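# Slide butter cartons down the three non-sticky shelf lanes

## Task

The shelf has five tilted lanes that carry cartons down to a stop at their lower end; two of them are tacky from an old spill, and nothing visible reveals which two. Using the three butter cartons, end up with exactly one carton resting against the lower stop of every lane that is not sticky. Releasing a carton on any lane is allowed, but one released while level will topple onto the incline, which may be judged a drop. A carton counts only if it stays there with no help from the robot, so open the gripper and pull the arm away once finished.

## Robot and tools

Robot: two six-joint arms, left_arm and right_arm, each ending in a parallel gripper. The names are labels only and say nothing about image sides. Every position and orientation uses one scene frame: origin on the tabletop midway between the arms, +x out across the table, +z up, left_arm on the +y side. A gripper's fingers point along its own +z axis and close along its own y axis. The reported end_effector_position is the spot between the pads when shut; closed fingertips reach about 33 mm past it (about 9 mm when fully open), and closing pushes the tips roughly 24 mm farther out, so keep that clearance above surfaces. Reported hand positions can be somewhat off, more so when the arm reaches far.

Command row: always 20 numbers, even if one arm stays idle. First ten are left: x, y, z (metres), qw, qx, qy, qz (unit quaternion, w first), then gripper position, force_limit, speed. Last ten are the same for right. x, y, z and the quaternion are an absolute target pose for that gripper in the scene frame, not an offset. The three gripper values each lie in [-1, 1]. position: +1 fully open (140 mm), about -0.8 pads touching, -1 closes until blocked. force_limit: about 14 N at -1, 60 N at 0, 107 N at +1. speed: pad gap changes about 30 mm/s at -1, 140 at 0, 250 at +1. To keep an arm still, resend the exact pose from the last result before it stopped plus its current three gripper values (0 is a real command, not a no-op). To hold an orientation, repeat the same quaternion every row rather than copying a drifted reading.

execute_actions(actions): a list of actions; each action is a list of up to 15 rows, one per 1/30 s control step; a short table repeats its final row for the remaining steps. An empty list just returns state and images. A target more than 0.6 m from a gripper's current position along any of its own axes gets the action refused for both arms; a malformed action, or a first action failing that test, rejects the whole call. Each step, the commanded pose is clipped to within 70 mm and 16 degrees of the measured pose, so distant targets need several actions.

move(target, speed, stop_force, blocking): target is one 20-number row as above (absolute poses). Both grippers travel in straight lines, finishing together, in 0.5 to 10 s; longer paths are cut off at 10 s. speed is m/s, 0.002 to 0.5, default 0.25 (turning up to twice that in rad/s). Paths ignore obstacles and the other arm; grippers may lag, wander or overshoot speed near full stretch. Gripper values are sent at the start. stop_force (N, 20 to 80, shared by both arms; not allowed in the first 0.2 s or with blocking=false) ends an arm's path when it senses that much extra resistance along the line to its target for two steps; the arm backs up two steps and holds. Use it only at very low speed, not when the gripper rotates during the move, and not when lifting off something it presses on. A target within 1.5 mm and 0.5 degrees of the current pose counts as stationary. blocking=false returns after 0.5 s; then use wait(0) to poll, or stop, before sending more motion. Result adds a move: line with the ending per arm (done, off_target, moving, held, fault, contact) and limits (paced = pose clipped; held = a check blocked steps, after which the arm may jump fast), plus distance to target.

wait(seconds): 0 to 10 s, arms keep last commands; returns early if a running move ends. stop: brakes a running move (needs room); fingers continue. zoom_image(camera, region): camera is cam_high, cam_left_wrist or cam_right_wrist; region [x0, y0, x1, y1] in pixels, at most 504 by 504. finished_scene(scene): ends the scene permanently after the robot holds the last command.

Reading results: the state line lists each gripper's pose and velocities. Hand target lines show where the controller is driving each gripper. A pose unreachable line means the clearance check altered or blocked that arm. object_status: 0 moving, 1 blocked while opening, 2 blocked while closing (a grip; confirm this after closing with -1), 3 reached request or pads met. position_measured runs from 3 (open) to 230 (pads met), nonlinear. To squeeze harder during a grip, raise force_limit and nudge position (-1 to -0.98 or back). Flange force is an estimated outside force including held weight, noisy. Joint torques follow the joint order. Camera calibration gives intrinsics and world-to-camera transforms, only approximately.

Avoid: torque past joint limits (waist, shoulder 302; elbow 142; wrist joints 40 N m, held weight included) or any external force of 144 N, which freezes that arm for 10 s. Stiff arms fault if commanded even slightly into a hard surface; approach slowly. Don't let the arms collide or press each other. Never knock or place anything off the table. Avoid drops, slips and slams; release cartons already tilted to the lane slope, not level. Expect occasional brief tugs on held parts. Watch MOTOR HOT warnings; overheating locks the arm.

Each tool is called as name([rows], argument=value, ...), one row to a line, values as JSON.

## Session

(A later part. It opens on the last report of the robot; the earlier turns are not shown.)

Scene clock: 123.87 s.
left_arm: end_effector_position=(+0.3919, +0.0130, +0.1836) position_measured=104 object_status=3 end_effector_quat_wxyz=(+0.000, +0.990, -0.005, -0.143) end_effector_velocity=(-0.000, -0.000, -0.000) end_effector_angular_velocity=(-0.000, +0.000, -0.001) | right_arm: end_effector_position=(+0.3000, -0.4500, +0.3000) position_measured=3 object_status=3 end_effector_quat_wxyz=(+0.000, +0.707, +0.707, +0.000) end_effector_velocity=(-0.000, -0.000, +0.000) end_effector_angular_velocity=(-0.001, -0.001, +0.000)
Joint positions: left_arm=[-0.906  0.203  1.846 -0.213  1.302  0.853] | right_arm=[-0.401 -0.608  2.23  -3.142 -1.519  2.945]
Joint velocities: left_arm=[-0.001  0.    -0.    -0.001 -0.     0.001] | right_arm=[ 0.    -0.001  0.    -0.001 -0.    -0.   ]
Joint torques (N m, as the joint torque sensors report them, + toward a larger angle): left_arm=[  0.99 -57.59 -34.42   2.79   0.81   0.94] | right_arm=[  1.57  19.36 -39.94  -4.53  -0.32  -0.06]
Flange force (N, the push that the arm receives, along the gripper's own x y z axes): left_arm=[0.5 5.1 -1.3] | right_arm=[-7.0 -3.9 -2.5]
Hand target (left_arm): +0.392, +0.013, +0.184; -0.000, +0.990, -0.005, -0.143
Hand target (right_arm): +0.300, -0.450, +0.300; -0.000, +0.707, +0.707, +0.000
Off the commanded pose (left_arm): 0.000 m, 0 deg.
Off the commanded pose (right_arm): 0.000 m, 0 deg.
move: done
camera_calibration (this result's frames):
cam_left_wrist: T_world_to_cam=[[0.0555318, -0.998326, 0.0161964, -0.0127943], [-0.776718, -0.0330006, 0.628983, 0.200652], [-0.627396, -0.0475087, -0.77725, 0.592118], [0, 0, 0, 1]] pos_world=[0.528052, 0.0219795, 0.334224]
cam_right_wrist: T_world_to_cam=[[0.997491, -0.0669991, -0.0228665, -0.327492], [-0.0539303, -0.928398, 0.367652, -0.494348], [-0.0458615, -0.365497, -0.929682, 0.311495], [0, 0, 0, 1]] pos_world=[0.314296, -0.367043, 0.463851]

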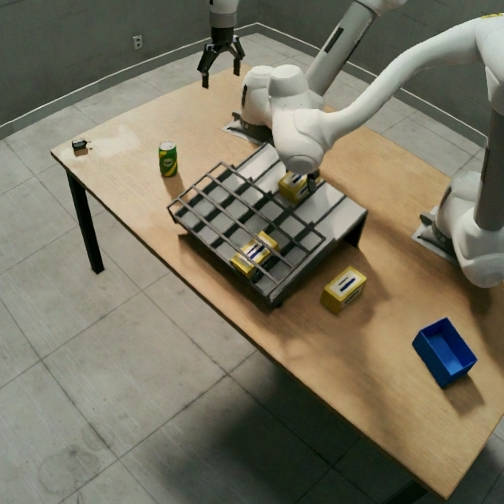

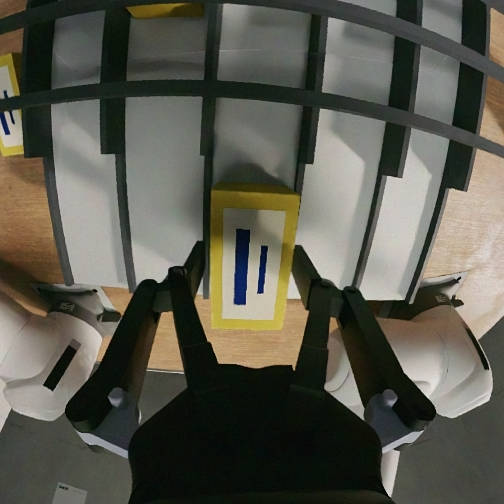

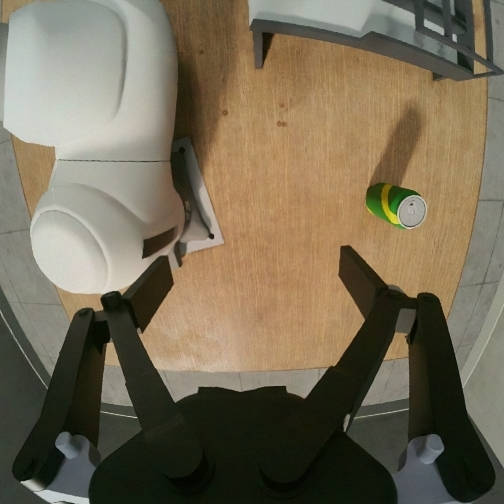

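move(target=[0.392,0.013,0.184,0,0.9897,-0.005,-0.1435,-1,-0.3,0,0.3,-0.45,0.3,0,0.7071,0.7071,0,1,0,0], speed=0.01)

move(target=[0.398,0.013,0.212,0,0.9897,-0.005,-0.1435,-1,-0.3,0,0.3,-0.49,0.3,0,0.7071,0.7071,0,1,0,0], speed=0.1)

move(target=[0.396,-0.159,0.212,0,0.9897,-0.005,-0.1435,-1,-0.3,0,0.3,-0.56,0.3,0,0.7071,0.7071,0,1,0,0], speed=0.2)

Scene clock: 128.97 s.
left_arm: end_effector_position=(+0.3920, +0.0130, +0.1840) position_measured=136 object_status=2 end_effector_quat_wxyz=(-0.000, +0.990, -0.005, -0.144) end_effector_velocity=(-0.000, +0.000, -0.000) end_effector_angular_velocity=(+0.000, +0.000, -0.001) | right_arm: end_effector_position=(+0.3000, -0.4500, +0.3000) position_measured=3 object_status=3 end_effector_quat_wxyz=(+0.000, +0.707, +0.707, +0.000) end_effector_velocity=(+0.000, -0.000, +0.000) end_effector_angular_velocity=(-0.001, -0.000, +0.000)
Joint positions: left_arm=[-0.905  0.203  1.845 -0.213  1.303  0.853] | right_arm=[-0.401 -0.608  2.23  -3.142 -1.519  2.945]
Joint velocities: left_arm=[-0.001 -0.     0.001 -0.    -0.     0.   ] | right_arm=[-0.    -0.    -0.    -0.001  0.    -0.   ]
Joint torques (N m, as the joint torque sensors report them, + toward a larger angle): left_arm=[  1.23 -58.99 -32.8    3.16   2.2    0.54] | right_arm=[  2.07  19.56 -40.75  -4.54  -0.25  -0.16]
Flange force (N, the push that the arm receives, along the gripper's own x y z axes): left_arm=[4.0 8.0 -0.5] | right_arm=[-9.1 -5.4 -1.4]
Hand target (left_arm): +0.392, +0.013, +0.184; -0.000, +0.990, -0.005, -0.143
Hand target (right_arm): +0.300, -0.450, +0.300; -0.000, +0.707, +0.707, +0.000
Off the commanded pose (left_arm): 0.000 m, 0 deg.
Off the commanded pose (right_arm): 0.000 m, 0 deg.
move: done
camera_calibration (this result's frames):
cam_left_wrist: T_world_to_cam=[[0.0555162, -0.998328, 0.0160927, -0.0127338], [-0.776682, -0.0330509, 0.629026, 0.20046], [-0.627442, -0.0474201, -0.777218, 0.592461], [0, 0, 0, 1]] pos_world=[0.528135, 0.0220074, 0.334582]
cam_right_wrist: T_world_to_cam=[[0.997491, -0.0669991, -0.0228666, -0.327492], [-0.0539302, -0.928398, 0.367652, -0.494348], [-0.0458616, -0.365496, -0.929682, 0.311495], [0, 0, 0, 1]] pos_world=[0.314296, -0.367043, 0.463851]

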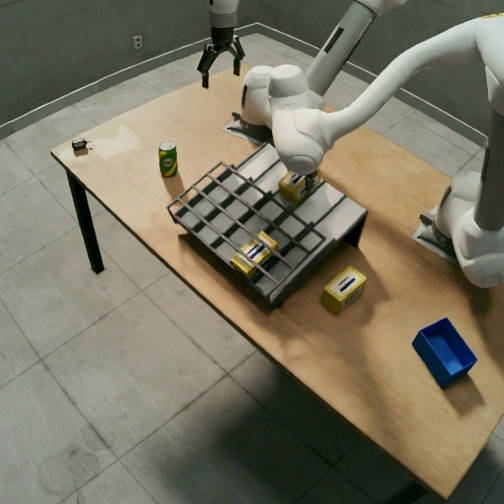

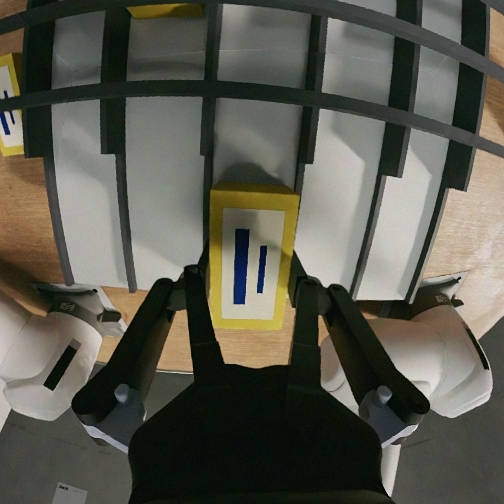

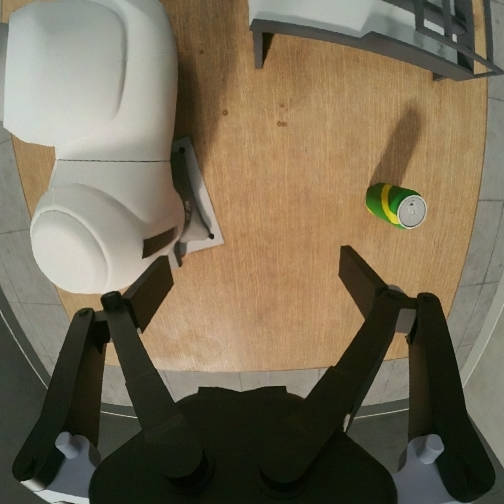

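Scene clock: 129.73 s.
left_arm: end_effector_position=(+0.3980, +0.0130, +0.2120) position_measured=136 object_status=2 end_effector_quat_wxyz=(-0.000, +0.990, -0.005, -0.144) end_effector_velocity=(+0.000, +0.000, -0.000) end_effector_angular_velocity=(+0.000, -0.000, +0.000) | right_arm: end_effector_position=(+0.2999, -0.4899, +0.3000) position_measured=3 object_status=3 end_effector_quat_wxyz=(-0.000, +0.707, +0.707, -0.000) end_effector_velocity=(-0.000, +0.000, -0.001) end_effector_angular_velocity=(+0.001, +0.001, +0.000)
Joint positions: left_arm=[-0.899  0.189  1.807 -0.209  1.355  0.848] | right_arm=[-0.586 -0.597  2.227 -3.142 -1.513  2.759]
Joint velocities: left_arm=[ 0.     0.    -0.     0.001  0.     0.   ] | right_arm=[-0.    -0.     0.001  0.001  0.    -0.001]
Joint torques (N m, as the joint torque sensors report them, + toward a larger angle): left_arm=[  1.34 -60.07 -39.04   2.62   1.19   0.6 ] | right_arm=[  2.24  17.96 -39.82  -4.5   -0.39   0.06]
Flange force (N, the push that the arm receives, along the gripper's own x y z axes): left_arm=[0.6 2.9 5.4] | right_arm=[-9.7 -5.2 -2.4]
Hand target (left_arm): +0.398, +0.013, +0.212; -0.000, +0.990, -0.005, -0.143
Hand target (right_arm): +0.300, -0.490, +0.300; -0.000, +0.707, +0.707, -0.000
Off the commanded pose (left_arm): 0.000 m, 0 deg.
Off the commanded pose (right_arm): 0.000 m, 0 deg.
move: done
camera_calibration (this result's frames):
cam_left_wrist: T_world_to_cam=[[0.0555429, -0.998326, 0.0161569, -0.0135818], [-0.776714, -0.0330338, 0.628986, 0.187535], [-0.6274, -0.047485, -0.777248, 0.618], [0, 0, 0, 1]] pos_world=[0.534148, 0.0219817, 0.362602]
cam_right_wrist: T_world_to_cam=[[0.997492, -0.0669296, -0.0230366, -0.330027], [-0.0538083, -0.928445, 0.367552, -0.531443], [-0.0459883, -0.365391, -0.929718, 0.297007], [0, 0, 0, 1]] pos_world=[0.314262, -0.40698, 0.463862]

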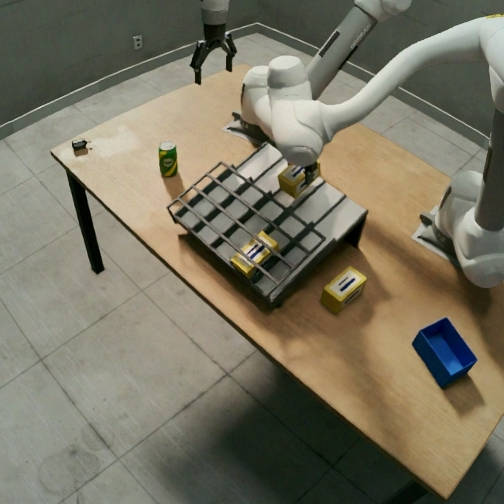

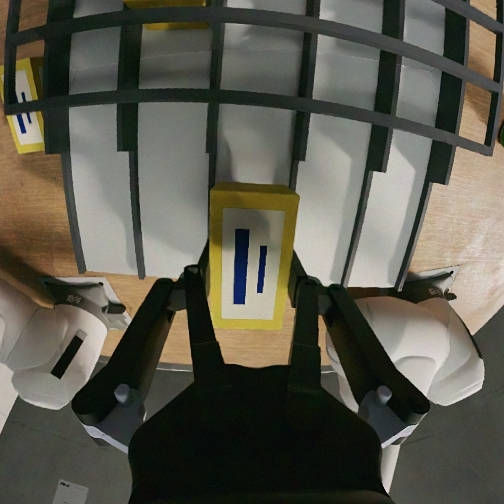

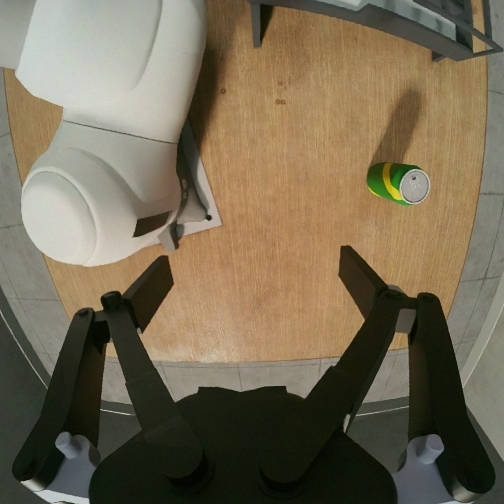

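Scene clock: 130.97 s.
left_arm: end_effector_position=(+0.3960, -0.1589, +0.2120) position_measured=136 object_status=2 end_effector_quat_wxyz=(-0.000, +0.990, -0.005, -0.143) end_effector_velocity=(+0.000, -0.000, +0.000) end_effector_angular_velocity=(-0.001, -0.001, +0.000) | right_arm: end_effector_position=(+0.2999, -0.5599, +0.3000) position_measured=3 object_status=3 end_effector_quat_wxyz=(-0.000, +0.707, +0.707, +0.000) end_effector_velocity=(-0.000, -0.000, +0.000) end_effector_angular_velocity=(-0.000, +0.000, +0.000)
Joint positions: left_arm=[-1.06   0.379  1.554 -0.238  1.384  0.685] | right_arm=[-0.861 -0.546  2.206 -3.142 -1.482  2.485]
Joint velocities: left_arm=[-0.    -0.    -0.001 -0.    -0.    -0.001] | right_arm=[-0.  0. -0. -0. -0. -0.]
Joint torques (N m, as the joint torque sensors report them, + toward a larger angle): left_arm=[  0.35 -81.02 -38.1    2.52   1.02   0.65] | right_arm=[  3.    15.03 -40.19  -4.49  -0.27  -0.05]
Flange force (N, the push that the arm receives, along the gripper's own x y z axes): left_arm=[3.9 6.2 2.0] | right_arm=[-7.8 -11.3 -2.3]
Hand target (left_arm): +0.396, -0.159, +0.212; -0.000, +0.990, -0.005, -0.143
Hand target (right_arm): +0.300, -0.560, +0.300; -0.000, +0.707, +0.707, +0.000
Off the commanded pose (left_arm): 0.000 m, 0 deg.
Off the commanded pose (right_arm): 0.000 m, 0 deg.
move: done
camera_calibration (this result's frames):
cam_left_wrist: T_world_to_cam=[[0.0555709, -0.998323, 0.0161919, -0.185147], [-0.776786, -0.033039, 0.628897, 0.180307], [-0.627308, -0.047526, -0.77732, 0.608617], [0, 0, 0, 1]] pos_world=[0.532139, -0.149954, 0.362693]
cam_right_wrist: T_world_to_cam=[[0.997492, -0.0669121, -0.0230667, -0.334688], [-0.0537867, -0.928492, 0.367436, -0.596388], [-0.0460032, -0.365274, -0.929763, 0.271535], [0, 0, 0, 1]] pos_world=[0.314263, -0.476952, 0.463878]

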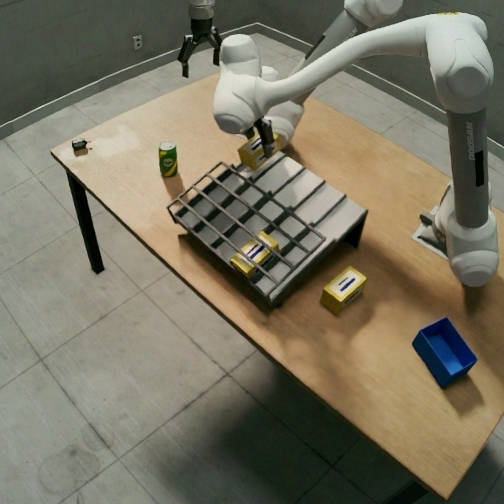

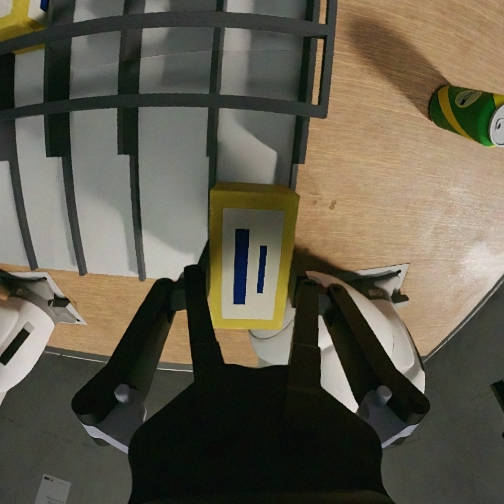

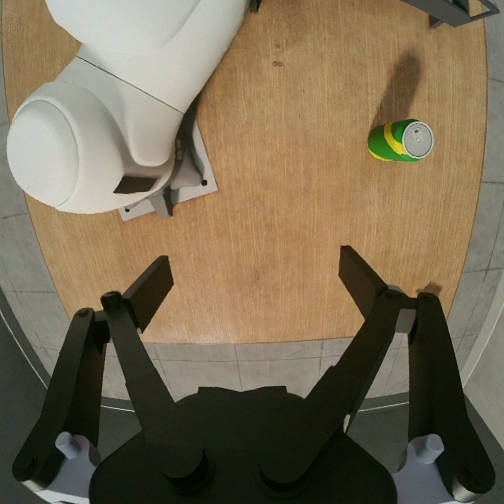

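move(target=[0.395,-0.159,0.190,0,0.9897,-0.005,-0.1435,-1,-0.3,0,0.3,-0.56,0.3,0,0.7071,0.7071,0,1,0,0], speed=0.06)

move(target=[0.390,-0.159,0.170,0,0.9897,-0.005,-0.1435,-1,-0.3,0,0.3,-0.56,0.3,0,0.7071,0.7071,0,1,0,0], speed=0.008, stop_force=20)

Scene clock: 133.53 s.
left_arm: end_effector_position=(+0.3950, -0.1590, +0.1900) position_measured=136 object_status=2 end_effector_quat_wxyz=(+0.000, +0.990, -0.005, -0.143) end_effector_velocity=(-0.000, +0.000, -0.001) end_effector_angular_velocity=(+0.001, +0.001, -0.000) | right_arm: end_effector_position=(+0.3000, -0.5600, +0.3000) position_measured=3 object_status=3 end_effector_quat_wxyz=(-0.000, +0.707, +0.707, +0.000) end_effector_velocity=(-0.000, -0.000, -0.000) end_effector_angular_velocity=(-0.001, +0.001, -0.000)
Joint positions: left_arm=[-1.061  0.391  1.578 -0.24   1.348  0.693] | right_arm=[-0.861 -0.546  2.206 -3.142 -1.481  2.485]
Joint velocities: left_arm=[-0.     0.001  0.001  0.    -0.    -0.   ] | right_arm=[-0.     0.    -0.    -0.001 -0.    -0.   ]
Joint torques (N m, as the joint torque sensors report them, + toward a larger angle): left_arm=[  1.94 -82.92 -38.1    2.25   0.89   0.64] | right_arm=[  3.11  13.75 -40.84  -4.35  -0.28  -0.04]
Flange force (N, the push that the arm receives, along the gripper's own x y z axes): left_arm=[3.1 8.2 4.1] | right_arm=[-9.4 -9.9 -0.9]
Hand target (left_arm): +0.395, -0.159, +0.190; +0.000, +0.990, -0.005, -0.143
Hand target (right_arm): +0.300, -0.560, +0.300; -0.000, +0.707, +0.707, +0.000
Off the commanded pose (left_arm): 0.000 m, 0 deg.
Off the commanded pose (right_arm): 0.000 m, 0 deg.
move: done
camera_calibration (this result's frames):
cam_left_wrist: T_world_to_cam=[[0.0555118, -0.998326, 0.0162318, -0.18479], [-0.77674, -0.0329643, 0.628958, 0.193366], [-0.62737, -0.0475225, -0.77727, 0.590891], [0, 0, 0, 1]] pos_world=[0.53116, -0.150026, 0.340662]
cam_right_wrist: T_world_to_cam=[[0.997492, -0.0670047, -0.0228207, -0.334895], [-0.0539553, -0.928421, 0.36759, -0.596438], [-0.0458175, -0.365437, -0.929708, 0.271328], [0, 0, 0, 1]] pos_world=[0.314305, -0.477033, 0.463858]

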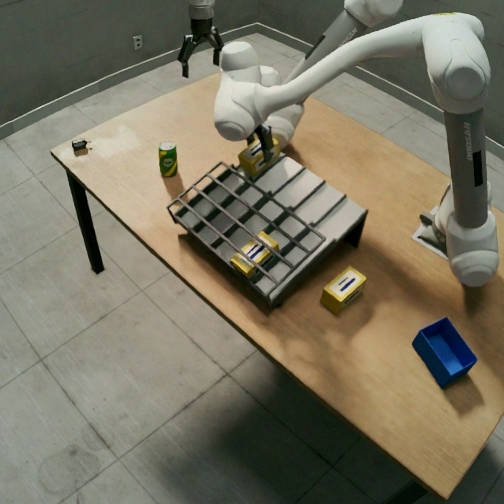

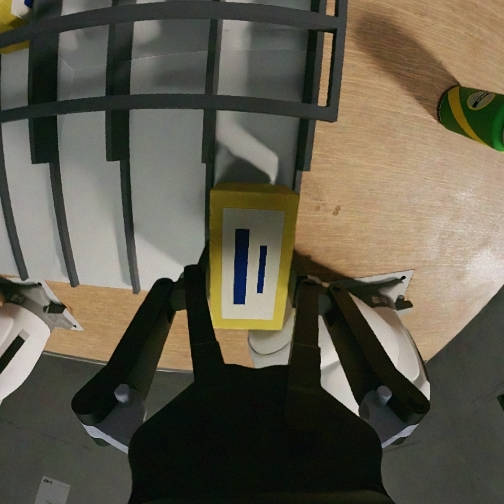

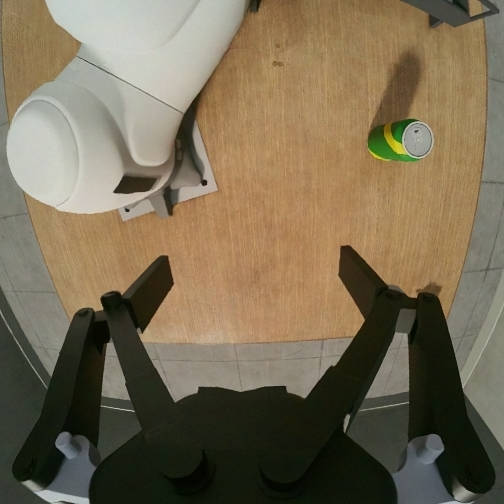

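Scene clock: 134.90 s.
left_arm: end_effector_position=(+0.3929, -0.1591, +0.1820) position_measured=136 object_status=2 end_effector_quat_wxyz=(+0.000, +0.990, -0.005, -0.143) end_effector_velocity=(+0.000, +0.000, +0.000) end_effector_angular_velocity=(+0.001, +0.001, -0.001) | right_arm: end_effector_position=(+0.3000, -0.5600, +0.3000) position_measured=3 object_status=3 end_effector_quat_wxyz=(+0.000, +0.707, +0.707, +0.000) end_effector_velocity=(-0.000, +0.000, -0.000) end_effector_angular_velocity=(+0.000, +0.000, -0.001)
Joint positions: left_arm=[-1.063  0.394  1.589 -0.242  1.334  0.695] | right_arm=[-0.861 -0.546  2.206 -3.142 -1.481  2.485]
Joint velocities: left_arm=[ 0.001  0.    -0.     0.     0.001  0.001] | right_arm=[ 0.    -0.     0.001 -0.     0.     0.001]
Joint torques (N m, as the joint torque sensors report them, + toward a larger angle): left_arm=[ -4.27 -62.21 -22.59   2.28   1.48   0.76] | right_arm=[  1.71  13.82 -40.13  -4.27  -0.33  -0.12]
Flange force (N, the push that the arm receives, along the gripper's own x y z axes): left_arm=[2.6 5.0 -24.8] | right_arm=[-4.5 -5.6 -1.9]
Hand target (left_arm): +0.393, -0.159, +0.182; +0.000, +0.990, -0.005, -0.143
Hand target (right_arm): +0.300, -0.560, +0.300; +0.000, +0.707, +0.707, +0.000
Off the commanded pose (left_arm): 0.012 m, 0 deg.
Off the commanded pose (right_arm): 0.000 m, 0 deg.
move: contact (left_arm)
camera_calibration (this result's frames):
cam_left_wrist: T_world_to_cam=[[0.0553227, -0.998334, 0.0164143, -0.18461], [-0.776767, -0.0327038, 0.628938, 0.196866], [-0.627353, -0.0475447, -0.777282, 0.583348], [0, 0, 0, 1]] pos_world=[0.529098, -0.150129, 0.33264]
cam_right_wrist: T_world_to_cam=[[0.997491, -0.0669991, -0.022866, -0.334863], [-0.0539305, -0.928398, 0.367652, -0.596472], [-0.0458611, -0.365497, -0.929682, 0.271291], [0, 0, 0, 1]] pos_world=[0.314296, -0.477043, 0.463852]

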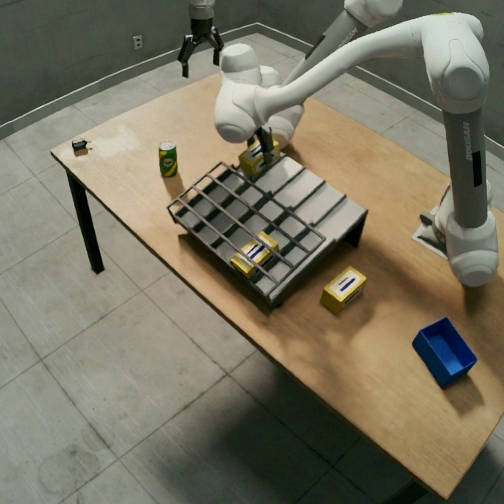

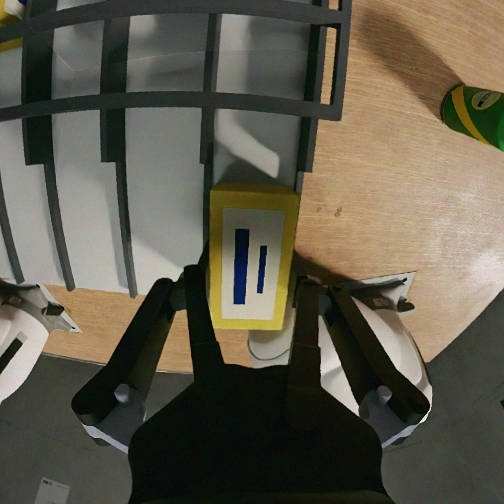

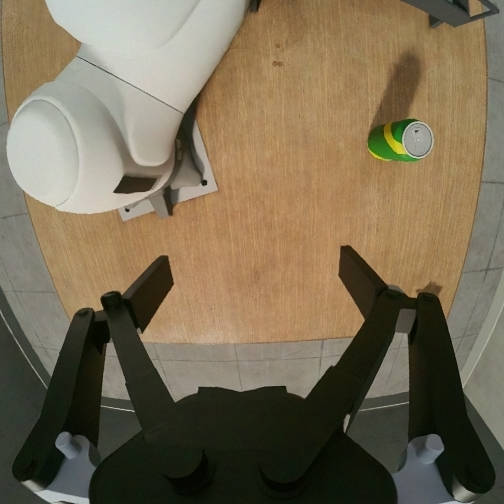

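move(target=[0.393,-0.159,0.1824,0,0.9897,-0.005,-0.1435,0.2,-0.3,0,0.3,-0.56,0.3,0,0.7071,0.7071,0,1,0,0], speed=0.01)

move(target=[0.41,-0.14,0.26,0,0.9897,-0.005,-0.1,0.2,-0.3,0,0.3,-0.56,0.3,0,0.7071,0.7071,0,1,0,0])

move(target=[0.518,0.32,0.24,0,1,-0.007,0,0.2,-0.3,0,0.3,-0.56,0.3,0,0.7071,0.7071,0,1,0,0], speed=0.4)

move(target=[0.518,0.32,0.11,0,1,-0.007,0,0.2,-0.3,0,0.3,-0.56,0.3,0,0.7071,0.7071,0,1,0,0])

Scene clock: 138.70 s.
left_arm: end_effector_position=(+0.3930, -0.1590, +0.1824) position_measured=104 object_status=3 end_effector_quat_wxyz=(+0.000, +0.990, -0.005, -0.144) end_effector_velocity=(+0.001, +0.000, +0.000) end_effector_angular_velocity=(-0.001, -0.001, -0.000) | right_arm: end_effector_position=(+0.3000, -0.5600, +0.3000) position_measured=3 object_status=3 end_effector_quat_wxyz=(+0.000, +0.707, +0.707, +0.000) end_effector_velocity=(-0.000, +0.000, -0.001) end_effector_angular_velocity=(+0.001, +0.001, -0.001)
Joint positions: left_arm=[-1.063  0.394  1.589 -0.241  1.334  0.695] | right_arm=[-0.861 -0.546  2.206 -3.142 -1.481  2.485]
Joint velocities: left_arm=[ 0.001 -0.    -0.     0.    -0.     0.001] | right_arm=[-0.     0.001  0.001  0.     0.     0.   ]
Joint torques (N m, as the joint torque sensors report them, + toward a larger angle): left_arm=[  0.69 -78.85 -36.4    2.67   0.65   0.71] | right_arm=[  2.84  13.29 -40.27  -4.57  -0.3   -0.12]
Flange force (N, the push that the arm receives, along the gripper's own x y z axes): left_arm=[1.6 4.5 -0.3] | right_arm=[-8.9 -7.6 -1.7]
Hand target (left_arm): +0.393, -0.159, +0.182; -0.000, +0.990, -0.005, -0.143
Hand target (right_arm): +0.300, -0.560, +0.300; -0.000, +0.707, +0.707, +0.000
Off the commanded pose (left_arm): 0.000 m, 0 deg.
Off the commanded pose (right_arm): 0.000 m, 0 deg.
move: done
camera_calibration (this result's frames):
cam_left_wrist: T_world_to_cam=[[0.0555447, -0.998325, 0.0161948, -0.184548], [-0.776715, -0.0330114, 0.628986, 0.196587], [-0.627398, -0.0475156, -0.777248, 0.583707], [0, 0, 0, 1]] pos_world=[0.529159, -0.150014, 0.333023]
cam_right_wrist: T_world_to_cam=[[0.997491, -0.0669991, -0.0228658, -0.334863], [-0.0539305, -0.928398, 0.367653, -0.596473], [-0.045861, -0.365498, -0.929682, 0.27129], [0, 0, 0, 1]] pos_world=[0.314296, -0.477044, 0.463852]

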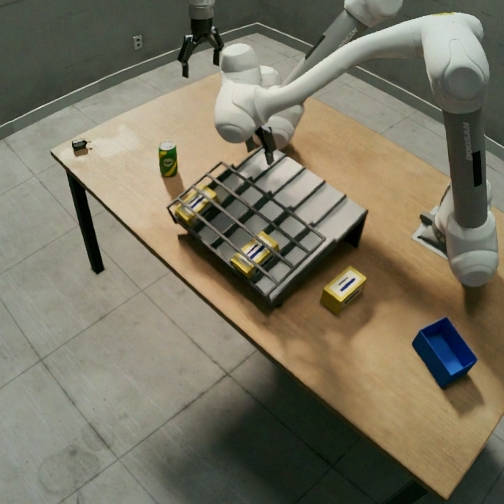

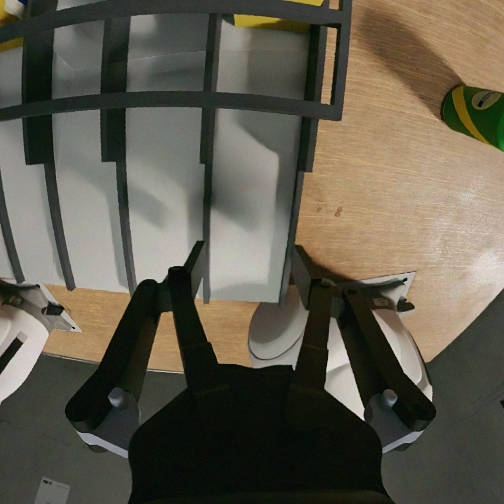

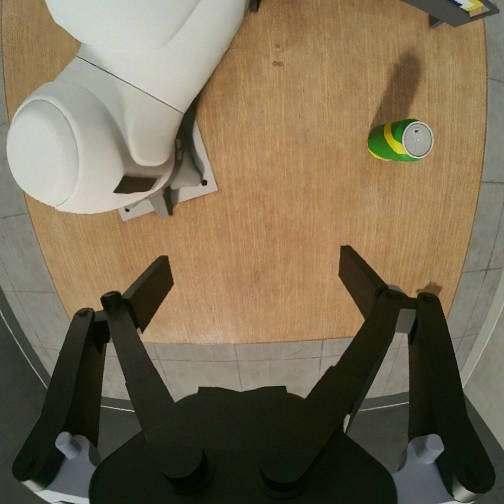

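Scene clock: 139.43 s.
left_arm: end_effector_position=(+0.4100, -0.1400, +0.2599) position_measured=104 object_status=3 end_effector_quat_wxyz=(-0.000, +0.995, -0.005, -0.101) end_effector_velocity=(+0.000, +0.000, +0.001) end_effector_angular_velocity=(-0.001, -0.001, +0.001) | right_arm: end_effector_position=(+0.3000, -0.5600, +0.3000) position_measured=3 object_status=3 end_effector_quat_wxyz=(+0.000, +0.707, +0.707, -0.000) end_effector_velocity=(-0.000, -0.000, -0.000) end_effector_angular_velocity=(-0.001, +0.001, +0.000)
Joint positions: left_arm=[-1.061  0.314  1.54  -0.166  1.407  0.657] | right_arm=[-0.861 -0.546  2.206 -3.142 -1.481  2.485]
Joint velocities: left_arm=[ 0.    -0.001 -0.001  0.     0.001 -0.001] | right_arm=[ 0.     0.001  0.    -0.002  0.     0.   ]
Joint torques (N m, as the joint torque sensors report them, + toward a larger angle): left_arm=[  2.71 -72.99 -37.76   3.21   0.51   0.82] | right_arm=[  2.42  13.49 -39.75  -4.54  -0.39  -0.15]
Flange force (N, the push that the arm receives, along the gripper's own x y z axes): left_arm=[-0.6 7.3 -1.4] | right_arm=[-7.5 -6.2 -2.5]
Hand target (left_arm): +0.410, -0.140, +0.260; +0.000, +0.995, -0.005, -0.101
Hand target (right_arm): +0.300, -0.560, +0.300; -0.000, +0.707, +0.707, +0.000
Off the commanded pose (left_arm): 0.000 m, 0 deg.
Off the commanded pose (right_arm): 0.000 m, 0 deg.
move: done
camera_calibration (this result's frames):
cam_left_wrist: T_world_to_cam=[[0.0540164, -0.998312, 0.0213546, -0.168479], [-0.828165, -0.0328416, 0.559521, 0.200847], [-0.557875, -0.0479084, -0.828541, 0.640272], [0, 0, 0, 1]] pos_world=[0.532627, -0.130925, 0.421711]
cam_right_wrist: T_world_to_cam=[[0.997491, -0.066999, -0.0228663, -0.334862], [-0.0539302, -0.928398, 0.367653, -0.596473], [-0.0458614, -0.365497, -0.929682, 0.27129], [0, 0, 0, 1]] pos_world=[0.314296, -0.477044, 0.463852]

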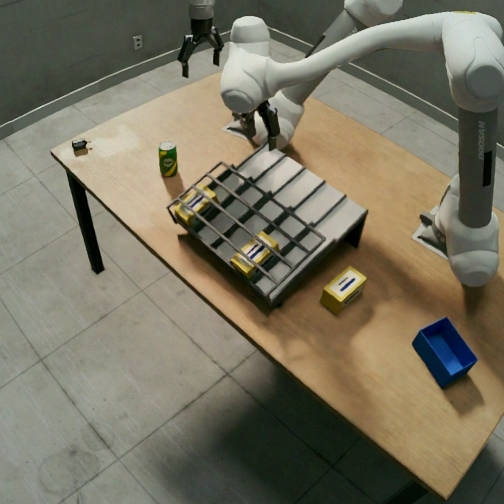

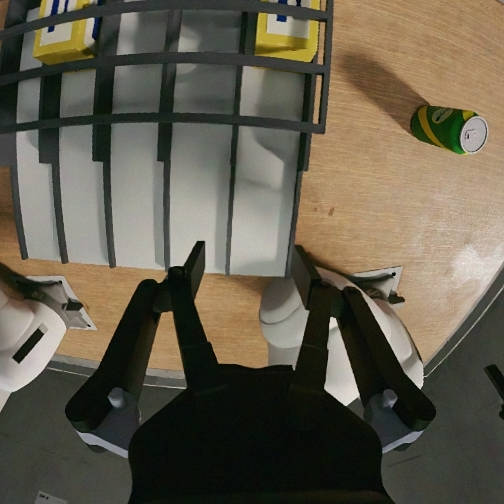

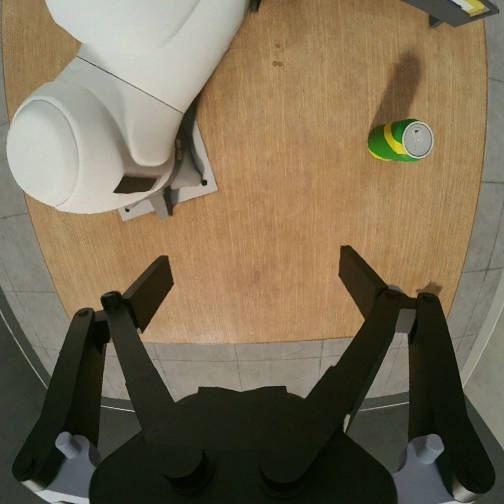

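Scene clock: 141.10 s.
left_arm: end_effector_position=(+0.5179, +0.3197, +0.2399) position_measured=104 object_status=3 end_effector_quat_wxyz=(+0.000, +1.000, -0.007, -0.000) end_effector_velocity=(+0.000, +0.000, -0.000) end_effector_angular_velocity=(-0.000, +0.000, -0.001) | right_arm: end_effector_position=(+0.3000, -0.5600, +0.3000) position_measured=3 object_status=3 end_effector_quat_wxyz=(+0.000, +0.707, +0.707, -0.000) end_effector_velocity=(+0.001, +0.000, +0.000) end_effector_angular_velocity=(+0.001, -0.002, -0.000)
Joint positions: left_arm=[-0.405 -0.036  1.972 -0.001  1.206  1.28 ] | right_arm=[-0.861 -0.546  2.206 -3.142 -1.481  2.485]
Joint velocities: left_arm=[ 0.001  0.001 -0.    -0.    -0.     0.002] | right_arm=[-0.     0.    -0.001  0.001  0.    -0.   ]
Joint torques (N m, as the joint torque sensors report them, + toward a larger angle): left_arm=[ -0.1  -36.4  -38.08   3.33   0.46   0.66] | right_arm=[  2.03  13.91 -40.39  -4.44  -0.31  -0.19]
Flange force (N, the push that the arm receives, along the gripper's own x y z axes): left_arm=[2.9 1.9 0.7] | right_arm=[-5.2 -6.6 -1.6]
Hand target (left_arm): +0.518, +0.320, +0.240; +0.000, +1.000, -0.007, -0.000
Hand target (right_arm): +0.300, -0.560, +0.300; -0.000, +0.707, +0.707, +0.000
Off the commanded pose (left_arm): 0.000 m, 0 deg.
Off the commanded pose (right_arm): 0.000 m, 0 deg.
move: done
camera_calibration (this result's frames):
cam_left_wrist: T_world_to_cam=[[0.0445742, -0.998457, 0.0331116, 0.287179], [-0.923349, -0.0285231, 0.382901, 0.406778], [-0.381365, -0.047641, -0.923196, 0.637154], [0, 0, 0, 1]] pos_world=[0.605786, 0.328694, 0.422954]
cam_right_wrist: T_world_to_cam=[[0.997491, -0.0669989, -0.0228662, -0.334862], [-0.0539301, -0.928398, 0.367653, -0.596473], [-0.0458613, -0.365497, -0.929682, 0.27129], [0, 0, 0, 1]] pos_world=[0.314296, -0.477044, 0.463852]

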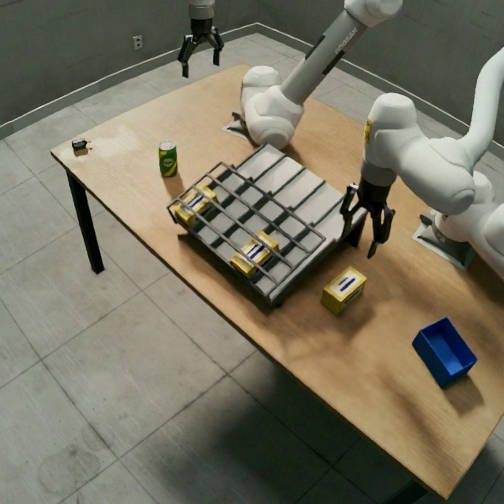

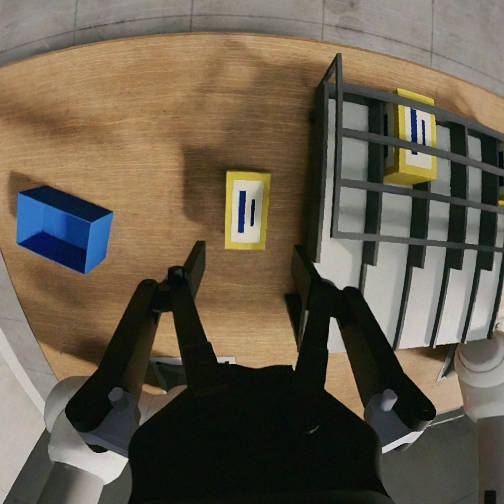

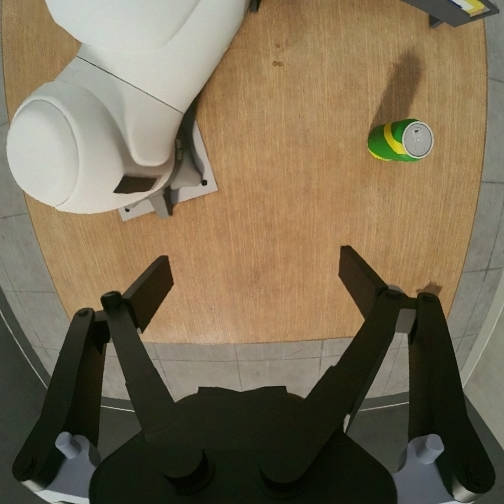

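Scene clock: 142.00 s.
left_arm: end_effector_position=(+0.5180, +0.3200, +0.1101) position_measured=104 object_status=3 end_effector_quat_wxyz=(+0.000, +1.000, -0.007, +0.000) end_effector_velocity=(-0.000, +0.001, -0.001) end_effector_angular_velocity=(+0.000, +0.001, +0.000) | right_arm: end_effector_position=(+0.3000, -0.5600, +0.3000) position_measured=3 object_status=3 end_effector_quat_wxyz=(+0.000, +0.707, +0.707, +0.000) end_effector_velocity=(+0.000, -0.000, +0.001) end_effector_angular_velocity=(-0.001, -0.001, +0.000)
Joint positions: left_arm=[-0.405  0.076  2.122 -0.     0.943  1.28 ] | right_arm=[-0.861 -0.546  2.206 -3.142 -1.481  2.485]
Joint velocities: left_arm=[ 0.001  0.001  0.001  0.    -0.001  0.001] | right_arm=[ 0.     0.    -0.001 -0.     0.     0.   ]
Joint torques (N m, as the joint torque sensors report them, + toward a larger angle): left_arm=[  0.86 -42.93 -33.38   3.01   0.18   0.48] | right_arm=[  2.05  13.06 -39.99  -4.51  -0.47  -0.21]
Flange force (N, the push that the arm receives, along the gripper's own x y z axes): left_arm=[1.8 2.9 1.6] | right_arm=[-6.5 -4.4 -1.9]
Hand target (left_arm): +0.518, +0.320, +0.110; +0.000, +1.000, -0.007, -0.000
Hand target (right_arm): +0.300, -0.560, +0.300; -0.000, +0.707, +0.707, +0.000
Off the commanded pose (left_arm): 0.000 m, 0 deg.
Off the commanded pose (right_arm): 0.000 m, 0 deg.
move: done
camera_calibration (this result's frames):
cam_left_wrist: T_world_to_cam=[[0.0444148, -0.998475, 0.0327859, 0.291847], [-0.923553, -0.0285253, 0.382408, 0.456772], [-0.38089, -0.0472641, -0.923412, 0.517041], [0, 0, 0, 1]] pos_world=[0.605827, 0.328869, 0.2932]
cam_right_wrist: T_world_to_cam=[[0.997491, -0.066999, -0.0228662, -0.334862], [-0.0539302, -0.928398, 0.367653, -0.596473], [-0.0458613, -0.365497, -0.929682, 0.27129], [0, 0, 0, 1]] pos_world=[0.314296, -0.477043, 0.463852]

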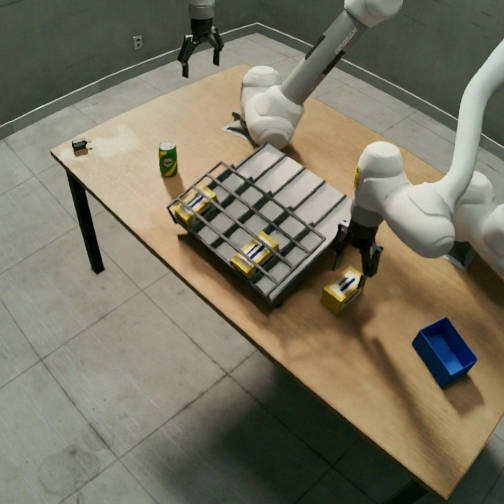

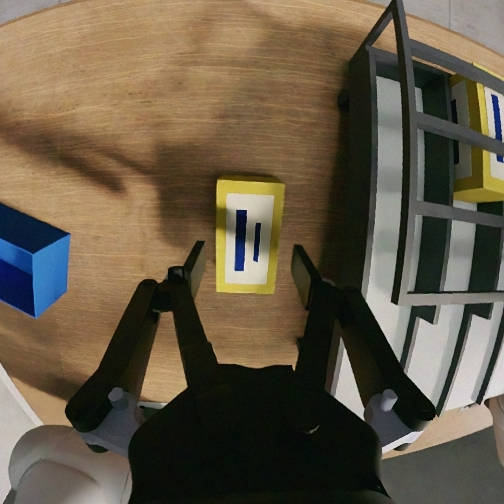

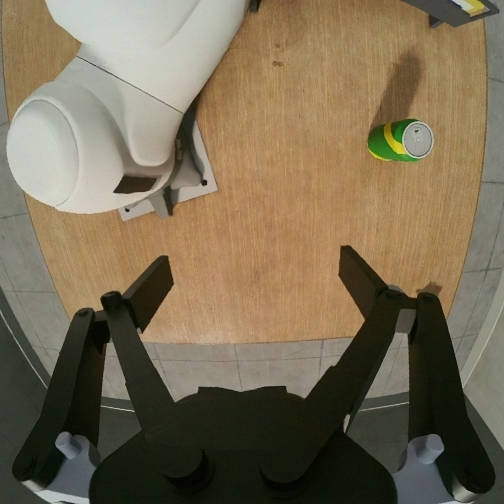

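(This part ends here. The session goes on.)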